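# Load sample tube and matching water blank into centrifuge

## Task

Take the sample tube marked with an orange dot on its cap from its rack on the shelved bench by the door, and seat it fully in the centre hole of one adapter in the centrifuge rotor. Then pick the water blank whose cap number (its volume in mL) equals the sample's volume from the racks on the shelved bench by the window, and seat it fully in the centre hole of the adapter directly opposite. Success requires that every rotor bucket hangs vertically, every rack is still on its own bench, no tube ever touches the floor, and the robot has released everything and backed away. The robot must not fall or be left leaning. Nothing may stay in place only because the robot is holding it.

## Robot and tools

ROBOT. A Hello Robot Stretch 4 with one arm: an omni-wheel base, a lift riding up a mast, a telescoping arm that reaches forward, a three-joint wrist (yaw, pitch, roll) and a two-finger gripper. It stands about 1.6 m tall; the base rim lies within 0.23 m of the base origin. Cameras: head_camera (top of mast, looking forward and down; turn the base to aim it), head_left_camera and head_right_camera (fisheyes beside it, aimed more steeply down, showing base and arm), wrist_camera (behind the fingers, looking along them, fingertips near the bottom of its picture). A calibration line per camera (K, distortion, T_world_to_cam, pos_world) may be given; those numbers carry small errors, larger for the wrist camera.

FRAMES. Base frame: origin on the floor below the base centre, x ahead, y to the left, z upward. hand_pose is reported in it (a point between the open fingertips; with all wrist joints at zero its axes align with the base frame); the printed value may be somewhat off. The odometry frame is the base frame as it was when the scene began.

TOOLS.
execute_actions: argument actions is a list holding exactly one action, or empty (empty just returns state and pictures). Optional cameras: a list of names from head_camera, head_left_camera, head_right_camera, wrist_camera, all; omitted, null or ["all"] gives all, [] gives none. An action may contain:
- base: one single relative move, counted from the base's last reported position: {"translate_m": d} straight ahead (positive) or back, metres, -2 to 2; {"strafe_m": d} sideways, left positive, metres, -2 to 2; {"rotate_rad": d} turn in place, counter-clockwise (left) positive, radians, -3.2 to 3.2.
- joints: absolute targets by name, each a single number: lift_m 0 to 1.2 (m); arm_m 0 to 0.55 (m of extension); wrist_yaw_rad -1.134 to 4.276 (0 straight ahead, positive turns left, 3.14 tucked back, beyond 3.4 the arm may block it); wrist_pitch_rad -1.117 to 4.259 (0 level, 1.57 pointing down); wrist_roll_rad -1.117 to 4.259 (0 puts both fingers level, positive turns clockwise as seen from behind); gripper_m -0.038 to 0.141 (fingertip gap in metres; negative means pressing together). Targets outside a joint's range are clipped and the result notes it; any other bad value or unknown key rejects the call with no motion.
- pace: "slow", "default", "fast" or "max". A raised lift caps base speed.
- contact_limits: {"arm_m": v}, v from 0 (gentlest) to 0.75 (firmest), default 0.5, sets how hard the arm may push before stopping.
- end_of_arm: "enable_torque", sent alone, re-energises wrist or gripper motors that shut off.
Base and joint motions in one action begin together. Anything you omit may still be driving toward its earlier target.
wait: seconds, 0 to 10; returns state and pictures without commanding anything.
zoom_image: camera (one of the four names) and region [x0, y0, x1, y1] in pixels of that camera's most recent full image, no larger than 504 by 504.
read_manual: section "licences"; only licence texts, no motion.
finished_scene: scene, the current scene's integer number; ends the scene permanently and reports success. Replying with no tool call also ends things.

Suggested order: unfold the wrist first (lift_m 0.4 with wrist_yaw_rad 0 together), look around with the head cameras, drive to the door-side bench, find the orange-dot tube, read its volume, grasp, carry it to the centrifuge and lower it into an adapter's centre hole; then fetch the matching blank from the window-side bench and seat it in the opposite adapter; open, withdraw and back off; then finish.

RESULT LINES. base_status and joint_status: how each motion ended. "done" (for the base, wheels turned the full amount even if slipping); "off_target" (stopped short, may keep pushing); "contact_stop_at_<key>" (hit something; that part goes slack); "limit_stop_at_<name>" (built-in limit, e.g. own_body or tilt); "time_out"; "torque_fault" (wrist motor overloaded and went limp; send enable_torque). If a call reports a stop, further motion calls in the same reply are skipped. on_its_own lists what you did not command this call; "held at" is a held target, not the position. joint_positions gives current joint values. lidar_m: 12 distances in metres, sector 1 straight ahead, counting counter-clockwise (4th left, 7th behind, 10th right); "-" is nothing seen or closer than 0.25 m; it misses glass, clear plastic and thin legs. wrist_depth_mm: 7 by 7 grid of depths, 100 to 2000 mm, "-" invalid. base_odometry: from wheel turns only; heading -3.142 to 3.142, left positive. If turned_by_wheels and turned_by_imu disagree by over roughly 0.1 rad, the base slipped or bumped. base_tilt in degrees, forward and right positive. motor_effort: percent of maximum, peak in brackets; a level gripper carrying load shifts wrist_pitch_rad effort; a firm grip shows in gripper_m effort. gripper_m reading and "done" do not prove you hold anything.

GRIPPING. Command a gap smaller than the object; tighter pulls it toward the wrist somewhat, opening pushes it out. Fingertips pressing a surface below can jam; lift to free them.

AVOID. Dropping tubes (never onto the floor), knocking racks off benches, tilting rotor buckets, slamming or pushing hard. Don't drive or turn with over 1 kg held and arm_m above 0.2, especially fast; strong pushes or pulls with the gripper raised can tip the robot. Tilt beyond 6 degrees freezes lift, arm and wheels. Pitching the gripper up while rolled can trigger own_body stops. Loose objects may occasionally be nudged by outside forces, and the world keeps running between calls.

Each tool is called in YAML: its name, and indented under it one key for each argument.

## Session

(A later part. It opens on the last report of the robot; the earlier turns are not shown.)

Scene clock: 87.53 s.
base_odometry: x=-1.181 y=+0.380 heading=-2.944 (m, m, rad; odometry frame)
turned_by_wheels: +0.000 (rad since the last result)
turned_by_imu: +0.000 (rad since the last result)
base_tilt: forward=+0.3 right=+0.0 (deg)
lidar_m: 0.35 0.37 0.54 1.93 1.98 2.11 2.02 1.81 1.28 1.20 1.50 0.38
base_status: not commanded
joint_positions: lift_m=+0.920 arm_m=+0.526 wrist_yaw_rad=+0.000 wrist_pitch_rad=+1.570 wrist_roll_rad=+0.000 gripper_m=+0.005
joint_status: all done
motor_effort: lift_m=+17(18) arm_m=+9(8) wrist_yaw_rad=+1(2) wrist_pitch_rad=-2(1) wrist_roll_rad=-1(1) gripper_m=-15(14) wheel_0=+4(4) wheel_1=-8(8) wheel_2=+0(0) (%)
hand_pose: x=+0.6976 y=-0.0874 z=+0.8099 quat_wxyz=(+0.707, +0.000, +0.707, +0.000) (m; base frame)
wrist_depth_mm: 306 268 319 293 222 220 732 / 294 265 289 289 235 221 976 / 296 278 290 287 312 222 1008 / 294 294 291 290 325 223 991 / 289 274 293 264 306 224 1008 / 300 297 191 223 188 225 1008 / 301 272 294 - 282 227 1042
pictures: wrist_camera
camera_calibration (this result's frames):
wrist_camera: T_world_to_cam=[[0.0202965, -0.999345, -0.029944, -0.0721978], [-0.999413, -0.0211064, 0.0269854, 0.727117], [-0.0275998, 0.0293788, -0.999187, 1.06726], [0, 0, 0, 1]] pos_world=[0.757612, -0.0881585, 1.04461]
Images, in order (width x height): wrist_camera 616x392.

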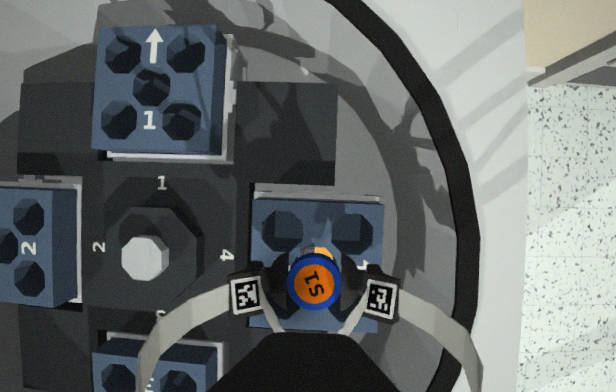

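execute_actions:
  actions:
    - {"joints":{"gripper_m":0.045}}
  cameras: ["wrist_camera"]

execute_actions:
  actions:
    - {"joints":{"lift_m":1.0}}
  cameras: []

execute_actions:
  actions:
    - {"base":{"translate_m":-1.05},"joints":{"arm_m":0,"gripper_m":0.052},"pace":"fast"}
  cameras: []

execute_actions:
  actions:
    - {"base":{"rotate_rad":1.55}}
  cameras: ["head_camera"]

execute_actions:
  actions:
    - {"base":{"translate_m":1.3},"pace":"fast"}
  cameras: ["head_camera"]

zoom_image:
  camera: "head_camera"
  region: [80,290,340,390]

Scene clock: 95.40 s.
base_odometry: x=-1.181 y=+0.380 heading=-2.944 (m, m, rad; odometry frame)
turned_by_wheels: +0.000 (rad since the last result)
turned_by_imu: -0.001 (rad since the last result)
base_tilt: forward=+0.3 right=+0.0 (deg)
lidar_m: 0.35 0.38 0.53 1.94 1.96 2.11 2.02 1.80 1.27 1.21 1.53 0.39
base_status: not commanded
joint_positions: lift_m=+0.920 arm_m=+0.526 wrist_yaw_rad=+0.000 wrist_pitch_rad=+1.570 wrist_roll_rad=+0.000 gripper_m=+0.045
joint_status: all done
motor_effort: lift_m=+17(17) arm_m=+8(8) wrist_yaw_rad=+1(1) wrist_pitch_rad=+0(1) wrist_roll_rad=-1(1) gripper_m=-4(17) wheel_0=+4(4) wheel_1=-8(8) wheel_2=+0(0) (%)
hand_pose: x=+0.6976 y=-0.0874 z=+0.8099 quat_wxyz=(+0.707, +0.000, +0.707, +0.000) (m; base frame)
wrist_depth_mm: 307 268 317 294 222 220 741 / 296 265 289 289 235 221 991 / 296 279 291 289 312 223 991 / 296 293 291 290 325 224 1025 / 289 274 283 263 304 224 1025 / 300 297 197 264 198 225 1025 / 300 272 294 - 282 227 1042
pictures: wrist_camera
camera_calibration (this result's frames):
wrist_camera: T_world_to_cam=[[0.0202968, -0.999345, -0.0299441, -0.072198], [-0.999413, -0.0211067, 0.0269856, 0.727117], [-0.0275999, 0.0293788, -0.999187, 1.06726], [0, 0, 0, 1]] pos_world=[0.757612, -0.0881584, 1.04461]
Images, in order (width x height): wrist_camera 616x392.

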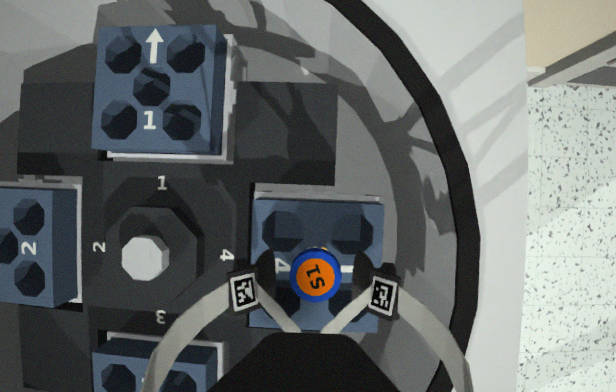

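Scene clock: 96.70 s.
base_odometry: x=-1.181 y=+0.380 heading=-2.944 (m, m, rad; odometry frame)
turned_by_wheels: +0.000 (rad since the last result)
turned_by_imu: +0.000 (rad since the last result)
base_tilt: forward=+0.3 right=+0.1 (deg)
lidar_m: 0.35 0.38 0.54 1.92 1.99 2.13 2.02 1.82 1.28 1.20 1.51 0.36
base_status: not commanded
joint_positions: lift_m=+1.000 arm_m=+0.526 wrist_yaw_rad=+0.000 wrist_pitch_rad=+1.570 wrist_roll_rad=+0.000 gripper_m=+0.045
joint_status: all done
motor_effort: lift_m=+22(23) arm_m=+9(8) wrist_yaw_rad=+1(1) wrist_pitch_rad=-3(0) wrist_roll_rad=-1(1) gripper_m=-4(4) wheel_0=+4(4) wheel_1=-9(8) wheel_2=+0(0) (%)
hand_pose: x=+0.6976 y=-0.0874 z=+0.8895 quat_wxyz=(+0.707, +0.000, +0.707, +0.000) (m; base frame)
wrist_depth_mm: 310 349 368 301 301 661 741 / 351 377 353 413 301 904 960 / 392 373 368 368 312 1078 1078 / 362 373 373 373 366 1098 1078 / 353 373 355 342 307 1078 1098 / 402 379 197 357 198 1098 1098 / 382 379 362 - 307 1098 1098
pictures: none
No camera images: the call's "cameras" was empty. Leave "cameras" out to get every camera's image.

Scene clock: 101.10 s.
base_odometry: x=-0.151 y=+0.586 heading=-2.944 (m, m, rad; odometry frame)
turned_by_wheels: +0.000 (rad since the last result)
turned_by_imu: -0.001 (rad since the last result)
base_tilt: forward=+0.3 right=+0.0 (deg)
lidar_m: 1.39 1.47 1.98 1.91 1.98 1.01 0.95 1.00 1.29 1.23 1.28 2.20
base_status: done
joint_positions: lift_m=+1.000 arm_m=+0.001 wrist_yaw_rad=+0.000 wrist_pitch_rad=+1.570 wrist_roll_rad=+0.000 gripper_m=+0.052
joint_status: all done
motor_effort: lift_m=+22(22) arm_m=-9(8) wrist_yaw_rad=+3(0) wrist_pitch_rad=+0(1) wrist_roll_rad=-1(0) gripper_m=-4(2) wheel_0=-2(8) wheel_1=-6(12) wheel_2=+2(15) (%)
hand_pose: x=+0.1725 y=-0.0874 z=+0.8896 quat_wxyz=(+0.707, +0.000, +0.707, +0.000) (m; base frame)
wrist_depth_mm: 1138 1098 1118 1098 1078 1078 1078 / 1118 1118 1098 1098 1118 1060 1078 / 1138 1118 1098 1118 1098 1098 1098 / 1138 1138 1118 1118 1098 1098 1098 / 1118 1160 917 904 1118 1098 1078 / 1160 1138 200 917 213 1098 1118 / 1182 1160 1138 - 1118 1098 1118
pictures: none
No camera images: the call's "cameras" was empty. Leave "cameras" out to get every camera's image.

Scene clock: 103.37 s.
base_odometry: x=-0.151 y=+0.586 heading=-1.395 (m, m, rad; odometry frame)
turned_by_wheels: +1.549 (rad since the last result)
turned_by_imu: +1.563 (rad since the last result)
base_tilt: forward=+0.3 right=+0.0 (deg)
lidar_m: 1.90 2.01 1.01 0.96 1.01 1.29 1.23 1.28 2.18 1.41 1.46 1.99
base_status: done
joint_positions: lift_m=+1.000 arm_m=+0.001 wrist_yaw_rad=+0.000 wrist_pitch_rad=+1.570 wrist_roll_rad=+0.000 gripper_m=+0.052
joint_status: not commanded
motor_effort: lift_m=+22(22) arm_m=-8(8) wrist_yaw_rad=+2(2) wrist_pitch_rad=+1(1) wrist_roll_rad=-1(1) gripper_m=-4(4) wheel_0=-3(7) wheel_1=-7(12) wheel_2=-6(13) (%)
hand_pose: x=+0.1725 y=-0.0874 z=+0.8896 quat_wxyz=(+0.707, +0.000, +0.707, +0.000) (m; base frame)
wrist_depth_mm: 1138 1138 1098 1098 1078 1078 1078 / 1138 1138 1078 1098 1098 1098 1078 / 1138 1138 1138 1118 1098 1098 1060 / 1138 1118 1118 1118 1118 1098 1098 / 1160 1138 904 904 1098 1118 1098 / 1138 1138 200 904 214 1118 1098 / 1160 1138 1138 - 1118 1098 1118
pictures: head_camera
Images, in order (width x height): head_camera 420x560.

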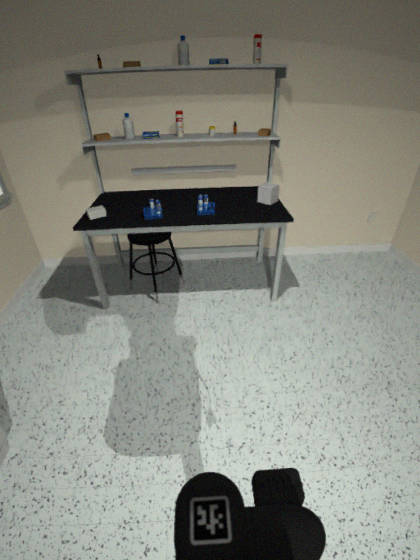

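Scene clock: 108.47 s.
base_odometry: x=+0.076 y=-0.693 heading=-1.395 (m, m, rad; odometry frame)
turned_by_wheels: +0.000 (rad since the last result)
turned_by_imu: -0.003 (rad since the last result)
base_tilt: forward=+0.3 right=+0.0 (deg)
lidar_m: 0.59 0.64 0.89 1.61 1.06 1.39 3.22 2.04 1.64 2.11 0.89 0.65
base_status: done
joint_positions: lift_m=+1.000 arm_m=+0.001 wrist_yaw_rad=+0.000 wrist_pitch_rad=+1.570 wrist_roll_rad=+0.000 gripper_m=+0.052
joint_status: not commanded
motor_effort: lift_m=+22(22) arm_m=-8(9) wrist_yaw_rad=+2(1) wrist_pitch_rad=+0(0) wrist_roll_rad=-1(1) gripper_m=-3(4) wheel_0=+4(9) wheel_1=+6(12) wheel_2=-3(16) (%)
hand_pose: x=+0.1725 y=-0.0874 z=+0.8896 quat_wxyz=(+0.707, +0.000, +0.707, +0.000) (m; base frame)
wrist_depth_mm: 1138 1118 1118 1118 1098 1078 1078 / 1118 1118 1118 1098 1098 1078 1078 / 1118 1138 1118 1098 1078 1098 1098 / 1138 1138 1118 1118 1098 1098 1098 / 1160 1138 917 917 1118 1118 1078 / 1138 1138 201 904 213 1098 1098 / 1160 1160 1138 - 1118 1098 1098
pictures: head_camera
Images, in order (width x height): head_camera 420x560.

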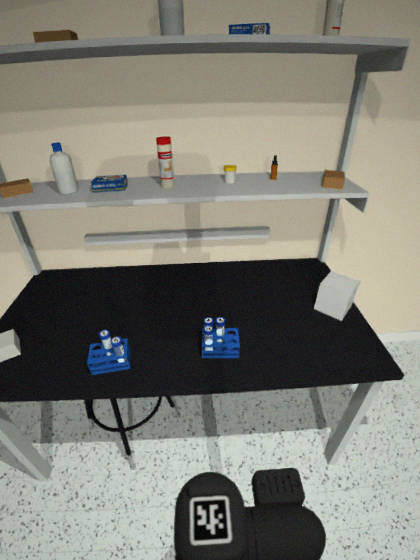

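Region (80, 290, 340, 390) of head_camera's 420x560 image, scaled by 1.938, with more detail than that image has; it fills the top 194 rows of this view, and the rest is white.

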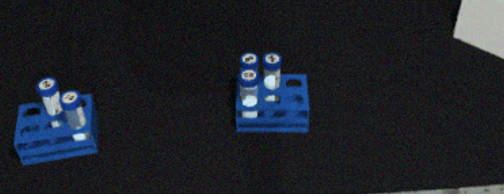

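execute_actions:
  actions:
    - {"base":{"strafe_m":0.3},"joints":{"arm_m":0.5,"lift_m":1.18}}
  cameras: ["wrist_camera"]

Scene clock: 112.90 s.
base_odometry: x=+0.371 y=-0.641 heading=-1.394 (m, m, rad; odometry frame)
turned_by_wheels: +0.000 (rad since the last result)
turned_by_imu: -0.001 (rad since the last result)
base_tilt: forward=+0.3 right=+0.0 (deg)
lidar_m: 0.59 0.61 1.36 1.30 0.85 0.96 3.42 2.65 1.90 2.40 0.89 0.65
base_status: done
joint_positions: lift_m=+1.180 arm_m=+0.498 wrist_yaw_rad=+0.000 wrist_pitch_rad=+1.570 wrist_roll_rad=+0.000 gripper_m=+0.052
joint_status: all done
motor_effort: lift_m=+22(23) arm_m=+9(7) wrist_yaw_rad=+0(1) wrist_pitch_rad=+2(0) wrist_roll_rad=+0(1) gripper_m=-5(3) wheel_0=-1(11) wheel_1=+5(15) wheel_2=+0(2) (%)
hand_pose: x=+0.6697 y=-0.0874 z=+1.0695 quat_wxyz=(+0.707, +0.000, +0.707, +0.000) (m; base frame)
wrist_depth_mm: 539 535 530 521 521 517 512 / 544 539 530 525 521 517 517 / 544 539 508 530 525 466 459 / 544 544 539 530 525 525 521 / 1308 1308 539 535 530 525 517 / 1336 1336 201 1308 213 1281 1281 / 1336 1336 1308 - 1281 1281 1281
pictures: wrist_camera
camera_calibration (this result's frames):
wrist_camera: T_world_to_cam=[[0.0205755, -0.99934, -0.0299402, -0.0640483], [-0.999412, -0.0213801, 0.0268076, 0.692359], [-0.02743, 0.0293711, -0.999192, 1.32575], [0, 0, 0, 1]] pos_world=[0.729635, -0.088142, 1.3042]
Images, in order (width x height): wrist_camera 616x392.

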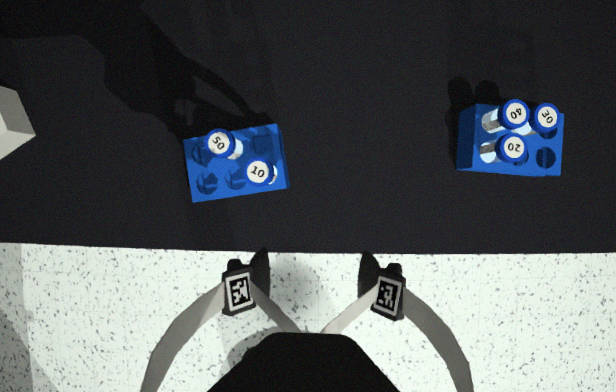

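execute_actions:
  actions:
    - {"base":{"strafe_m":-0.228},"joints":{"wrist_roll_rad":0.08}}
  cameras: []

execute_actions:
  actions:
    - {"base":{"translate_m":0.1},"joints":{"lift_m":1.045}}
  cameras: ["wrist_camera"]

Scene clock: 119.17 s.
base_odometry: x=+0.147 y=-0.681 heading=-1.395 (m, m, rad; odometry frame)
turned_by_wheels: +0.000 (rad since the last result)
turned_by_imu: -0.001 (rad since the last result)
base_tilt: forward=+0.3 right=+0.1 (deg)
lidar_m: 0.60 0.62 0.89 1.55 1.05 1.30 3.40 2.16 1.69 2.17 0.90 0.65
base_status: done
joint_positions: lift_m=+1.180 arm_m=+0.499 wrist_yaw_rad=+0.000 wrist_pitch_rad=+1.570 wrist_roll_rad=+0.080 gripper_m=+0.052
joint_status: all done
motor_effort: lift_m=+22(22) arm_m=+9(9) wrist_yaw_rad=+1(1) wrist_pitch_rad=-1(0) wrist_roll_rad=+1(3) gripper_m=-3(4) wheel_0=+1(10) wheel_1=-4(14) wheel_2=+0(1) (%)
hand_pose: x=+0.6697 y=-0.0874 z=+1.0696 quat_wxyz=(+0.707, +0.028, +0.706, -0.028) (m; base frame)
wrist_depth_mm: 535 535 530 530 517 512 512 / 539 535 530 530 521 521 517 / 539 535 535 469 525 525 521 / 484 544 535 530 530 521 521 / 544 539 535 535 525 1281 1255 / 1336 1336 201 1308 213 1255 1281 / 1366 1336 1308 - 1281 1308 1255
pictures: none
No camera images: the call's "cameras" was empty. Leave "cameras" out to get every camera's image.

Scene clock: 120.80 s.
base_odometry: x=+0.164 y=-0.779 heading=-1.394 (m, m, rad; odometry frame)
turned_by_wheels: +0.001 (rad since the last result)
turned_by_imu: +0.000 (rad since the last result)
base_tilt: forward=+0.3 right=+0.1 (deg)
lidar_m: 0.51 0.51 0.75 1.54 1.10 1.34 3.36 2.15 1.70 2.16 0.73 0.54
base_status: done
joint_positions: lift_m=+1.045 arm_m=+0.499 wrist_yaw_rad=+0.000 wrist_pitch_rad=+1.570 wrist_roll_rad=+0.080 gripper_m=+0.052
joint_status: all done
motor_effort: lift_m=+17(22) arm_m=+8(8) wrist_yaw_rad=+0(0) wrist_pitch_rad=-1(2) wrist_roll_rad=+0(1) gripper_m=-4(3) wheel_0=+4(7) wheel_1=+7(10) wheel_2=-4(13) (%)
hand_pose: x=+0.6697 y=-0.0874 z=+0.9349 quat_wxyz=(+0.707, +0.028, +0.706, -0.028) (m; base frame)
wrist_depth_mm: 402 397 397 394 389 384 384 / 404 402 399 397 389 387 384 / 404 402 399 397 392 389 387 / 407 404 402 336 334 392 389 / 375 404 402 342 366 392 392 / 407 407 201 399 213 394 392 / 413 410 410 - 402 1138 1138
pictures: wrist_camera
camera_calibration (this result's frames):
wrist_camera: T_world_to_cam=[[-0.0589709, -0.997808, -0.0300164, -0.0145976], [-0.997946, 0.0581723, 0.0268193, 0.701991], [-0.0250144, 0.0315364, -0.99919, 1.18985], [0, 0, 0, 1]] pos_world=[0.729452, -0.0929257, 1.16962]
Images, in order (width x height): wrist_camera 616x392.

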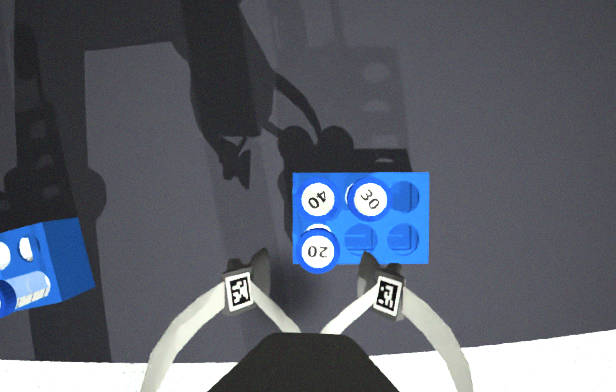

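execute_actions:
  actions:
    - {"joints":{"lift_m":0.996,"arm_m":0.509},"pace":"slow"}
  cameras: ["wrist_camera"]

execute_actions:
  actions:
    - {"joints":{"gripper_m":0.005}}
  cameras: []

execute_actions:
  actions:
    - {"joints":{"lift_m":1.12},"pace":"slow"}
  cameras: ["wrist_camera","head_right_camera"]

zoom_image:
  camera: "head_right_camera"
  region: [180,290,250,360]

Scene clock: 127.00 s.
base_odometry: x=+0.164 y=-0.779 heading=-1.394 (m, m, rad; odometry frame)
turned_by_wheels: +0.000 (rad since the last result)
turned_by_imu: -0.001 (rad since the last result)
base_tilt: forward=+0.3 right=+0.0 (deg)
lidar_m: 0.49 0.53 0.76 1.54 1.09 1.33 3.34 2.13 1.77 2.18 0.76 0.55
base_status: not commanded
joint_positions: lift_m=+0.996 arm_m=+0.507 wrist_yaw_rad=+0.000 wrist_pitch_rad=+1.570 wrist_roll_rad=+0.080 gripper_m=+0.052
joint_status: all done
motor_effort: lift_m=+17(16) arm_m=+9(9) wrist_yaw_rad=+0(0) wrist_pitch_rad=+2(1) wrist_roll_rad=+1(1) gripper_m=-4(5) wheel_0=+4(4) wheel_1=+7(7) wheel_2=-4(4) (%)
hand_pose: x=+0.6787 y=-0.0874 z=+0.8859 quat_wxyz=(+0.707, +0.028, +0.706, -0.028) (m; base frame)
wrist_depth_mm: 351 349 347 343 342 340 338 / 353 351 347 343 343 340 336 / 355 355 349 347 343 342 340 / 355 353 351 289 286 342 340 / 357 355 351 287 287 343 342 / 359 357 200 351 214 347 343 / 362 359 357 - 349 345 343
pictures: wrist_camera
camera_calibration (this result's frames):
wrist_camera: T_world_to_cam=[[-0.0589711, -0.997808, -0.0300165, -0.0155424], [-0.997946, 0.0581724, 0.0268192, 0.712206], [-0.0250143, 0.0315364, -0.99919, 1.14112], [0, 0, 0, 1]] pos_world=[0.738371, -0.0929257, 1.12062]
Images, in order (width x height): wrist_camera 616x392.

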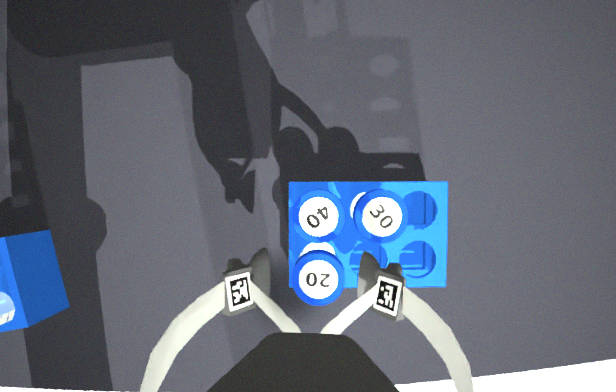

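Scene clock: 128.27 s.
base_odometry: x=+0.164 y=-0.779 heading=-1.394 (m, m, rad; odometry frame)
turned_by_wheels: +0.000 (rad since the last result)
turned_by_imu: +0.000 (rad since the last result)
base_tilt: forward=+0.3 right=+0.0 (deg)
lidar_m: 0.49 0.53 0.75 1.55 1.08 1.34 3.33 2.10 1.75 2.17 0.74 0.55
base_status: not commanded
joint_positions: lift_m=+0.996 arm_m=+0.507 wrist_yaw_rad=+0.000 wrist_pitch_rad=+1.570 wrist_roll_rad=+0.080 gripper_m=+0.005
joint_status: all done
motor_effort: lift_m=+17(17) arm_m=+8(8) wrist_yaw_rad=+1(0) wrist_pitch_rad=+0(2) wrist_roll_rad=+1(1) gripper_m=-15(14) wheel_0=+4(4) wheel_1=+7(7) wheel_2=-4(4) (%)
hand_pose: x=+0.6787 y=-0.0874 z=+0.8859 quat_wxyz=(+0.707, +0.028, +0.706, -0.028) (m; base frame)
wrist_depth_mm: 351 349 347 345 342 340 336 / 351 351 347 345 342 342 338 / 353 351 351 349 343 342 340 / 357 355 351 287 285 343 340 / 357 355 353 229 289 345 342 / 359 357 190 224 189 343 343 / 364 359 355 - 349 347 343
pictures: none
No camera images: the call's "cameras" was empty. Leave "cameras" out to get every camera's image.

Scene clock: 130.13 s.
base_odometry: x=+0.164 y=-0.779 heading=-1.394 (m, m, rad; odometry frame)
turned_by_wheels: +0.000 (rad since the last result)
turned_by_imu: -0.001 (rad since the last result)
base_tilt: forward=+0.4 right=+0.1 (deg)
lidar_m: 0.49 0.52 0.76 1.55 1.10 1.34 3.36 2.15 1.73 2.17 0.77 0.53
base_status: not commanded
joint_positions: lift_m=+1.120 arm_m=+0.507 wrist_yaw_rad=+0.000 wrist_pitch_rad=+1.570 wrist_roll_rad=+0.080 gripper_m=+0.005
joint_status: all done
motor_effort: lift_m=+23(24) arm_m=+8(8) wrist_yaw_rad=+1(1) wrist_pitch_rad=+0(2) wrist_roll_rad=+1(0) gripper_m=-15(15) wheel_0=+4(4) wheel_1=+7(7) wheel_2=-4(4) (%)
hand_pose: x=+0.6787 y=-0.0874 z=+1.0095 quat_wxyz=(+0.707, +0.028, +0.706, -0.028) (m; base frame)
wrist_depth_mm: 480 473 469 466 462 459 452 / 477 477 473 469 466 462 455 / 484 477 473 466 469 462 459 / 480 480 477 469 442 466 462 / 427 484 477 413 469 466 462 / 488 488 191 223 188 469 466 / 1281 1281 1255 - 1229 1229 1205
pictures: head_right_camera, wrist_camera
camera_calibration (this result's frames):
wrist_camera: T_world_to_cam=[[-0.0589709, -0.997808, -0.0300165, -0.0118339], [-0.997946, 0.0581723, 0.0268193, 0.708895], [-0.0250144, 0.0315364, -0.99919, 1.26456], [0, 0, 0, 1]] pos_world=[0.738373, -0.0929257, 1.24417]
Images, in order (width x height): head_right_camera 420x672, wrist_camera 616x392.

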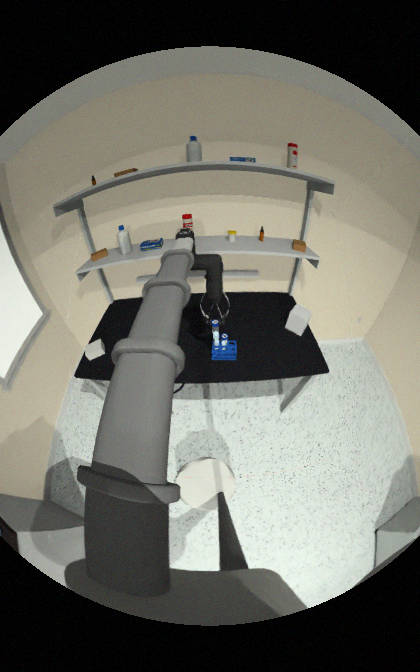

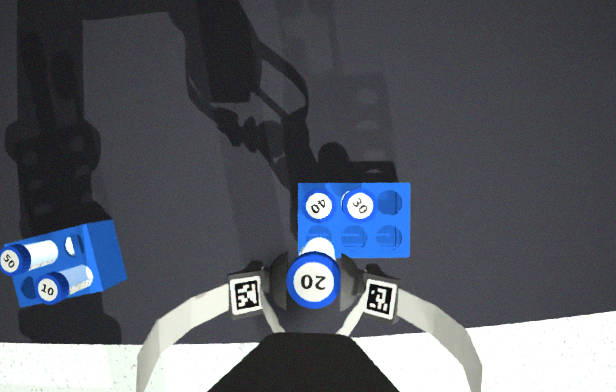

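Region (180, 290, 250, 360) of head_right_camera's 420x672 image, scaled by 7.200, with more detail than that image has.

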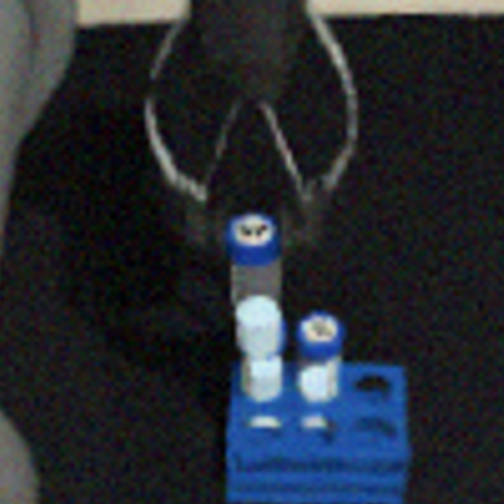

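execute_actions:
  actions:
    - {"base":{"translate_m":-1.15},"joints":{"wrist_roll_rad":0}}
  cameras: []

execute_actions:
  actions:
    - {"base":{"rotate_rad":-1.55},"pace":"slow"}
  cameras: []

execute_actions:
  actions:
    - {"base":{"translate_m":1.145}}
  cameras: []

execute_actions:
  actions:
    - {"joints":{"lift_m":1.04}}
  cameras: ["wrist_camera"]

Scene clock: 140.77 s.
base_odometry: x=-0.037 y=+0.353 heading=-1.395 (m, m, rad; odometry frame)
turned_by_wheels: +0.000 (rad since the last result)
turned_by_imu: -0.001 (rad since the last result)
base_tilt: forward=+0.4 right=+0.1 (deg)
lidar_m: 0.65 1.74 0.93 0.89 0.93 1.31 1.50 1.55 1.55 1.47 2.28 1.72
base_status: done
joint_positions: lift_m=+1.120 arm_m=+0.508 wrist_yaw_rad=+0.000 wrist_pitch_rad=+1.570 wrist_roll_rad=+0.000 gripper_m=+0.005
joint_status: all done
motor_effort: lift_m=+23(23) arm_m=+8(8) wrist_yaw_rad=+2(2) wrist_pitch_rad=+0(0) wrist_roll_rad=-1(1) gripper_m=-15(15) wheel_0=-2(9) wheel_1=-6(13) wheel_2=+3(14) (%)
hand_pose: x=+0.6788 y=-0.0874 z=+1.0095 quat_wxyz=(+0.707, +0.000, +0.707, +0.000) (m; base frame)
wrist_depth_mm: 1255 1229 1229 1205 1205 1205 1182 / 1255 1229 1205 1229 1182 1229 1205 / 1281 1255 1229 1229 1205 1205 1205 / 1255 1255 1229 1229 1229 1205 1205 / 1281 1281 1229 1229 1229 1205 1205 / 1255 1255 191 223 188 1205 1205 / 1308 1255 1255 - 1229 1255 1229
pictures: none
No camera images: the call's "cameras" was empty. Leave "cameras" out to get every camera's image.

Scene clock: 143.60 s.
base_odometry: x=-0.037 y=+0.353 heading=-2.943 (m, m, rad; odometry frame)
turned_by_wheels: -1.549 (rad since the last result)
turned_by_imu: -1.564 (rad since the last result)
base_tilt: forward=+0.3 right=+0.0 (deg)
lidar_m: 0.65 2.31 1.72 1.65 1.74 0.93 0.89 0.97 1.34 1.44 1.55 1.56
base_status: done
joint_positions: lift_m=+1.120 arm_m=+0.508 wrist_yaw_rad=+0.000 wrist_pitch_rad=+1.570 wrist_roll_rad=+0.000 gripper_m=+0.005
joint_status: not commanded
motor_effort: lift_m=+22(22) arm_m=+8(9) wrist_yaw_rad=-1(0) wrist_pitch_rad=-1(1) wrist_roll_rad=-1(1) gripper_m=-14(15) wheel_0=+4(7) wheel_1=+6(10) wheel_2=+7(11) (%)
hand_pose: x=+0.6788 y=-0.0874 z=+1.0095 quat_wxyz=(+0.707, +0.000, +0.707, +0.000) (m; base frame)
wrist_depth_mm: 1255 1229 1205 1182 1205 1205 1182 / 1255 1255 1205 1205 1229 1205 1182 / 1255 1229 1205 1229 1229 1205 1205 / 1255 1255 1255 1255 1229 1205 1205 / 1255 1281 1229 1229 1229 1205 1229 / 1255 1281 191 223 189 1229 1229 / 1281 1281 1255 - 1229 1229 1229
pictures: none
No camera images: the call's "cameras" was empty. Leave "cameras" out to get every camera's image.

Scene clock: 148.90 s.
base_odometry: x=-1.159 y=+0.127 heading=-2.943 (m, m, rad; odometry frame)
turned_by_wheels: +0.000 (rad since the last result)
turned_by_imu: -0.003 (rad since the last result)
base_tilt: forward=+0.3 right=+0.1 (deg)
lidar_m: 0.32 0.36 1.51 1.70 1.71 2.16 2.07 2.17 1.54 1.46 0.52 0.33
base_status: done
joint_positions: lift_m=+1.120 arm_m=+0.508 wrist_yaw_rad=+0.000 wrist_pitch_rad=+1.570 wrist_roll_rad=+0.000 gripper_m=+0.005
joint_status: not commanded
motor_effort: lift_m=+22(22) arm_m=+8(7) wrist_yaw_rad=+2(1) wrist_pitch_rad=-1(1) wrist_roll_rad=-1(2) gripper_m=-14(15) wheel_0=+3(10) wheel_1=+6(11) wheel_2=-5(15) (%)
hand_pose: x=+0.6788 y=-0.0874 z=+1.0095 quat_wxyz=(+0.707, +0.000, +0.707, +0.000) (m; base frame)
wrist_depth_mm: 788 778 424 421 418 415 415 / 1138 1138 424 424 466 436 413 / 1255 1229 427 488 484 480 427 / 1281 1281 452 492 484 480 469 / 1255 1255 433 459 469 462 462 / 1255 1255 190 223 189 484 459 / 1281 1255 436 - 466 466 421
pictures: none
No camera images: the call's "cameras" was empty. Leave "cameras" out to get every camera's image.

Scene clock: 150.23 s.
base_odometry: x=-1.159 y=+0.127 heading=-2.943 (m, m, rad; odometry frame)
turned_by_wheels: +0.000 (rad since the last result)
turned_by_imu: +0.000 (rad since the last result)
base_tilt: forward=+0.3 right=+0.1 (deg)
lidar_m: 0.31 0.32 1.55 1.69 1.72 2.16 2.05 2.14 1.54 1.48 0.47 0.36
base_status: not commanded
joint_positions: lift_m=+1.040 arm_m=+0.508 wrist_yaw_rad=+0.000 wrist_pitch_rad=+1.570 wrist_roll_rad=+0.000 gripper_m=+0.005
joint_status: all done
motor_effort: lift_m=+18(21) arm_m=+8(8) wrist_yaw_rad=+0(0) wrist_pitch_rad=+0(0) wrist_roll_rad=-2(1) gripper_m=-14(14) wheel_0=+3(3) wheel_1=+6(6) wheel_2=-5(5) (%)
hand_pose: x=+0.6788 y=-0.0874 z=+0.9299 quat_wxyz=(+0.707, +0.000, +0.707, +0.000) (m; base frame)
wrist_depth_mm: 798 750 347 342 342 336 334 / 1138 1138 347 368 424 410 362 / 1182 1160 349 407 404 399 413 / 1182 1160 351 410 404 402 404 / 1182 1182 353 382 389 392 377 / 1182 1205 191 224 189 407 421 / 1205 1205 357 - 387 407 421
pictures: wrist_camera
camera_calibration (this result's frames):
wrist_camera: T_world_to_cam=[[0.0203, -0.999346, -0.0299407, -0.0682291], [-0.999418, -0.0211049, 0.0268179, 0.705239], [-0.0274323, 0.0293789, -0.999192, 1.1865], [0, 0, 0, 1]] pos_world=[0.738762, -0.0881585, 1.16459]
Images, in order (width x height): wrist_camera 616x392.

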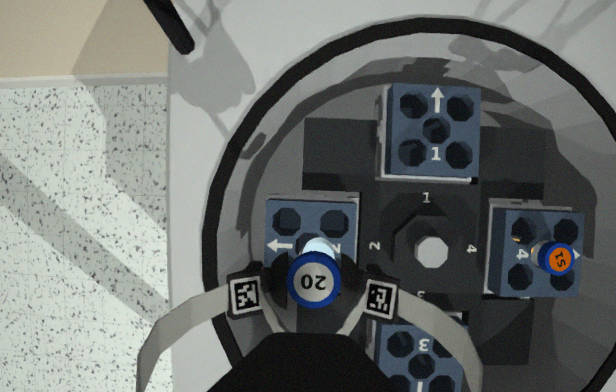

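execute_actions:
  actions:
    - {"base":{"strafe_m":0.009},"joints":{"lift_m":1.0,"arm_m":0.501},"pace":"slow"}
  cameras: ["wrist_camera"]

zoom_image:
  camera: "wrist_camera"
  region: [240,180,390,330]

Scene clock: 154.83 s.
base_odometry: x=-1.158 y=+0.118 heading=-2.942 (m, m, rad; odometry frame)
turned_by_wheels: +0.000 (rad since the last result)
turned_by_imu: -0.001 (rad since the last result)
base_tilt: forward=+0.3 right=+0.0 (deg)
lidar_m: 0.32 0.36 1.53 1.68 1.69 2.15 2.02 2.13 1.56 1.48 0.51 0.35
base_status: done
joint_positions: lift_m=+1.000 arm_m=+0.503 wrist_yaw_rad=+0.000 wrist_pitch_rad=+1.570 wrist_roll_rad=+0.000 gripper_m=+0.005
joint_status: all done
motor_effort: lift_m=+17(17) arm_m=-9(10) wrist_yaw_rad=+1(0) wrist_pitch_rad=-1(0) wrist_roll_rad=-2(1) gripper_m=-16(15) wheel_0=-3(8) wheel_1=+9(8) wheel_2=+0(3) (%)
hand_pose: x=+0.6737 y=-0.0874 z=+0.8899 quat_wxyz=(+0.707, +0.000, +0.707, +0.000) (m; base frame)
wrist_depth_mm: 809 759 306 303 336 336 310 / 1138 1118 307 364 424 366 373 / 1138 1098 309 402 366 340 359 / 1138 1138 309 373 368 366 362 / 1138 1138 312 343 362 347 336 / 1138 1118 191 224 189 368 364 / 1160 1160 315 - 349 349 366
pictures: wrist_camera
camera_calibration (this result's frames):
wrist_camera: T_world_to_cam=[[0.0203001, -0.999346, -0.0299407, -0.0693227], [-0.999418, -0.021105, 0.026818, 0.701218], [-0.0274324, 0.0293789, -0.999192, 1.14642], [0, 0, 0, 1]] pos_world=[0.733666, -0.0881585, 1.12461]
Images, in order (width x height): wrist_camera 616x392.

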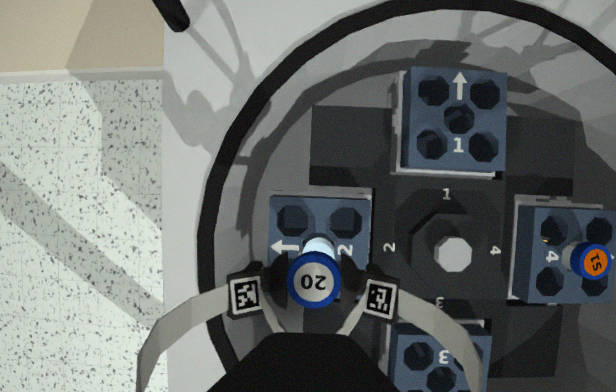

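Region (240, 180, 390, 330) of wrist_camera's 616x392 image, scaled by 3.360.

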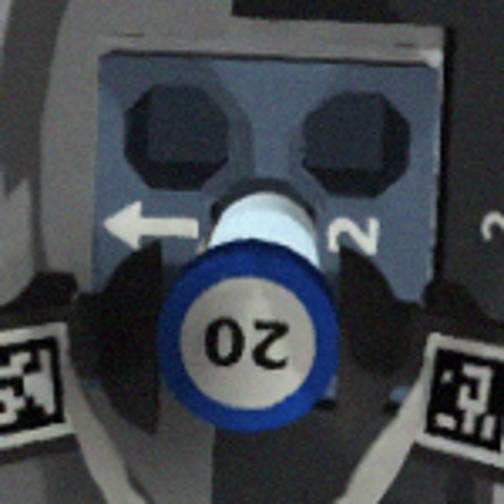

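execute_actions:
  actions:
    - {"joints":{"lift_m":0.92},"pace":"slow"}
  cameras: ["wrist_camera"]

execute_actions:
  actions:
    - {"joints":{"gripper_m":0.045}}
  cameras: ["wrist_camera"]

execute_actions:
  actions:
    - {"joints":{"lift_m":1.0}}
  cameras: ["wrist_camera"]

execute_actions:
  actions:
    - {"base":{"translate_m":-0.3},"joints":{"arm_m":0}}
  cameras: ["head_camera"]

Scene clock: 162.50 s.
base_odometry: x=-1.158 y=+0.118 heading=-2.942 (m, m, rad; odometry frame)
turned_by_wheels: +0.000 (rad since the last result)
turned_by_imu: -0.001 (rad since the last result)
base_tilt: forward=+0.4 right=+0.1 (deg)
lidar_m: 0.32 0.33 1.54 1.69 1.70 2.13 2.04 2.13 1.57 1.49 0.50 0.34
base_status: not commanded
joint_positions: lift_m=+0.920 arm_m=+0.503 wrist_yaw_rad=+0.000 wrist_pitch_rad=+1.570 wrist_roll_rad=+0.000 gripper_m=+0.005
joint_status: all done
motor_effort: lift_m=+17(18) arm_m=-9(9) wrist_yaw_rad=+0(1) wrist_pitch_rad=+0(0) wrist_roll_rad=+0(1) gripper_m=-14(15) wheel_0=-3(3) wheel_1=+9(9) wheel_2=+0(0) (%)
hand_pose: x=+0.6737 y=-0.0874 z=+0.8099 quat_wxyz=(+0.707, +0.000, +0.707, +0.000) (m; base frame)
wrist_depth_mm: 809 229 227 247 324 281 301 / 1042 229 227 307 287 256 267 / 1060 231 250 290 286 258 266 / 1042 230 285 290 286 285 283 / 1060 233 287 262 287 266 285 / 1060 234 191 223 189 268 287 / 1098 234 265 - 291 279 287
pictures: wrist_camera
camera_calibration (this result's frames):
wrist_camera: T_world_to_cam=[[0.0203, -0.999346, -0.0299407, -0.0717178], [-0.999418, -0.021105, 0.026818, 0.703362], [-0.0274324, 0.0293789, -0.999192, 1.06648], [0, 0, 0, 1]] pos_world=[0.733664, -0.0881585, 1.04461]
Images, in order (width x height): wrist_camera 616x392.

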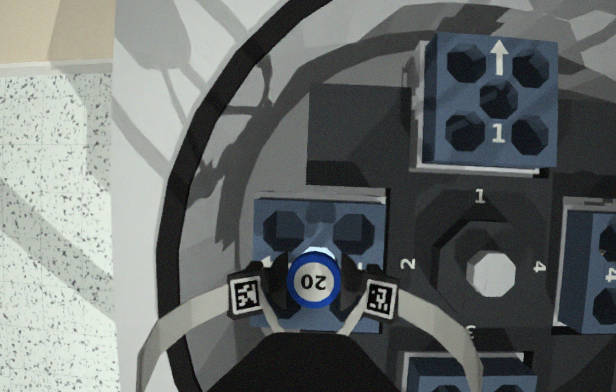

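Scene clock: 163.70 s.
base_odometry: x=-1.158 y=+0.118 heading=-2.942 (m, m, rad; odometry frame)
turned_by_wheels: +0.000 (rad since the last result)
turned_by_imu: +0.000 (rad since the last result)
base_tilt: forward=+0.3 right=+0.0 (deg)
lidar_m: 0.33 0.33 1.55 1.68 1.74 2.14 2.06 2.11 1.56 1.47 0.49 0.32
base_status: not commanded
joint_positions: lift_m=+0.920 arm_m=+0.503 wrist_yaw_rad=+0.000 wrist_pitch_rad=+1.570 wrist_roll_rad=+0.000 gripper_m=+0.045
joint_status: all done
motor_effort: lift_m=+17(17) arm_m=-9(9) wrist_yaw_rad=+2(1) wrist_pitch_rad=+2(1) wrist_roll_rad=-1(1) gripper_m=-4(14) wheel_0=-3(3) wheel_1=+9(9) wheel_2=+0(0) (%)
hand_pose: x=+0.6737 y=-0.0874 z=+0.8099 quat_wxyz=(+0.707, +0.000, +0.707, +0.000) (m; base frame)
wrist_depth_mm: 809 229 227 245 324 281 301 / 1042 229 228 304 286 257 267 / 1060 230 250 289 287 257 268 / 1042 231 285 289 287 285 283 / 1042 232 265 263 289 266 285 / 1078 234 198 265 198 268 286 / 1078 235 265 - 290 282 287
pictures: wrist_camera
camera_calibration (this result's frames):
wrist_camera: T_world_to_cam=[[0.0202999, -0.999346, -0.0299407, -0.0717177], [-0.999418, -0.0211048, 0.0268179, 0.703362], [-0.0274323, 0.0293789, -0.999192, 1.06648], [0, 0, 0, 1]] pos_world=[0.733664, -0.0881585, 1.04461]
Images, in order (width x height): wrist_camera 616x392.

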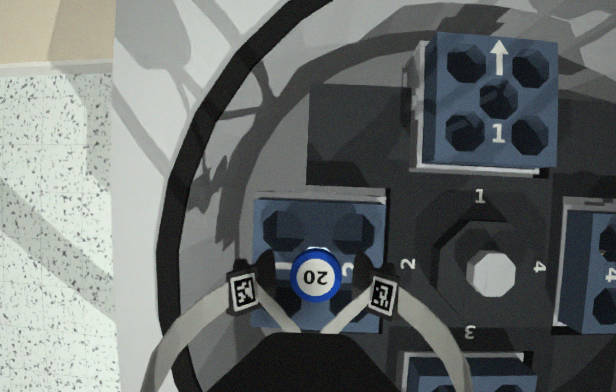

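Scene clock: 165.00 s.
base_odometry: x=-1.158 y=+0.118 heading=-2.942 (m, m, rad; odometry frame)
turned_by_wheels: +0.000 (rad since the last result)
turned_by_imu: +0.000 (rad since the last result)
base_tilt: forward=+0.3 right=+0.0 (deg)
lidar_m: 0.32 0.35 1.55 1.68 1.73 2.15 2.06 2.12 1.52 1.49 0.50 0.35
base_status: not commanded
joint_positions: lift_m=+1.000 arm_m=+0.503 wrist_yaw_rad=+0.000 wrist_pitch_rad=+1.570 wrist_roll_rad=+0.000 gripper_m=+0.045
joint_status: all done
motor_effort: lift_m=+22(23) arm_m=-9(8) wrist_yaw_rad=+1(0) wrist_pitch_rad=+1(2) wrist_roll_rad=-1(2) gripper_m=-4(6) wheel_0=-2(3) wheel_1=+9(9) wheel_2=+0(0) (%)
hand_pose: x=+0.6737 y=-0.0874 z=+0.8895 quat_wxyz=(+0.707, +0.000, +0.707, +0.000) (m; base frame)
wrist_depth_mm: 809 759 306 304 334 334 309 / 1118 1118 307 366 424 366 375 / 1118 1138 309 404 366 343 359 / 1138 1138 310 370 366 362 362 / 1138 1138 312 343 347 345 336 / 1138 1138 197 353 197 368 364 / 1160 1138 314 - 351 359 366
pictures: wrist_camera
camera_calibration (this result's frames):
wrist_camera: T_world_to_cam=[[0.0203001, -0.999346, -0.0299407, -0.0693344], [-0.999418, -0.021105, 0.0268179, 0.701224], [-0.0274323, 0.0293789, -0.999192, 1.14602], [0, 0, 0, 1]] pos_world=[0.733661, -0.0881585, 1.12422]
Images, in order (width x height): wrist_camera 616x392.

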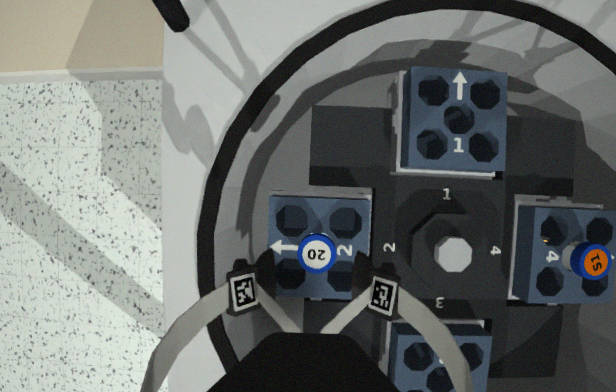

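Scene clock: 167.53 s.
base_odometry: x=-0.864 y=+0.178 heading=-2.943 (m, m, rad; odometry frame)
turned_by_wheels: -0.001 (rad since the last result)
turned_by_imu: -0.001 (rad since the last result)
base_tilt: forward=+0.3 right=+0.1 (deg)
lidar_m: 0.62 1.41 1.96 1.64 1.73 1.82 1.74 1.82 1.55 1.46 1.93 0.66
base_status: done
joint_positions: lift_m=+1.000 arm_m=+0.002 wrist_yaw_rad=+0.000 wrist_pitch_rad=+1.570 wrist_roll_rad=+0.000 gripper_m=+0.045
joint_status: all done
motor_effort: lift_m=+22(22) arm_m=-8(10) wrist_yaw_rad=+2(0) wrist_pitch_rad=-1(0) wrist_roll_rad=-1(1) gripper_m=-3(4) wheel_0=-4(6) wheel_1=-7(11) wheel_2=+3(15) (%)
hand_pose: x=+0.1725 y=-0.0874 z=+0.8895 quat_wxyz=(+0.707, +0.000, +0.707, +0.000) (m; base frame)
wrist_depth_mm: 1118 1118 1098 960 960 946 1060 / 1138 1118 1118 1098 1098 1098 1078 / 1138 1118 1118 1118 1098 1078 1078 / 1160 1138 1118 1098 1118 1098 1098 / 1160 1160 931 904 1118 1098 1078 / 1138 1138 197 904 197 1098 1118 / 1160 1138 1138 - 1118 1098 1118
pictures: head_camera
Images, in order (width x height): head_camera 420x560.

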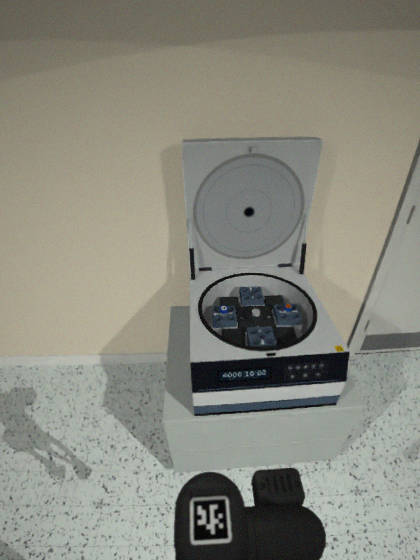

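finished_scene:
  scene: 2

The scene is finished: the task was done.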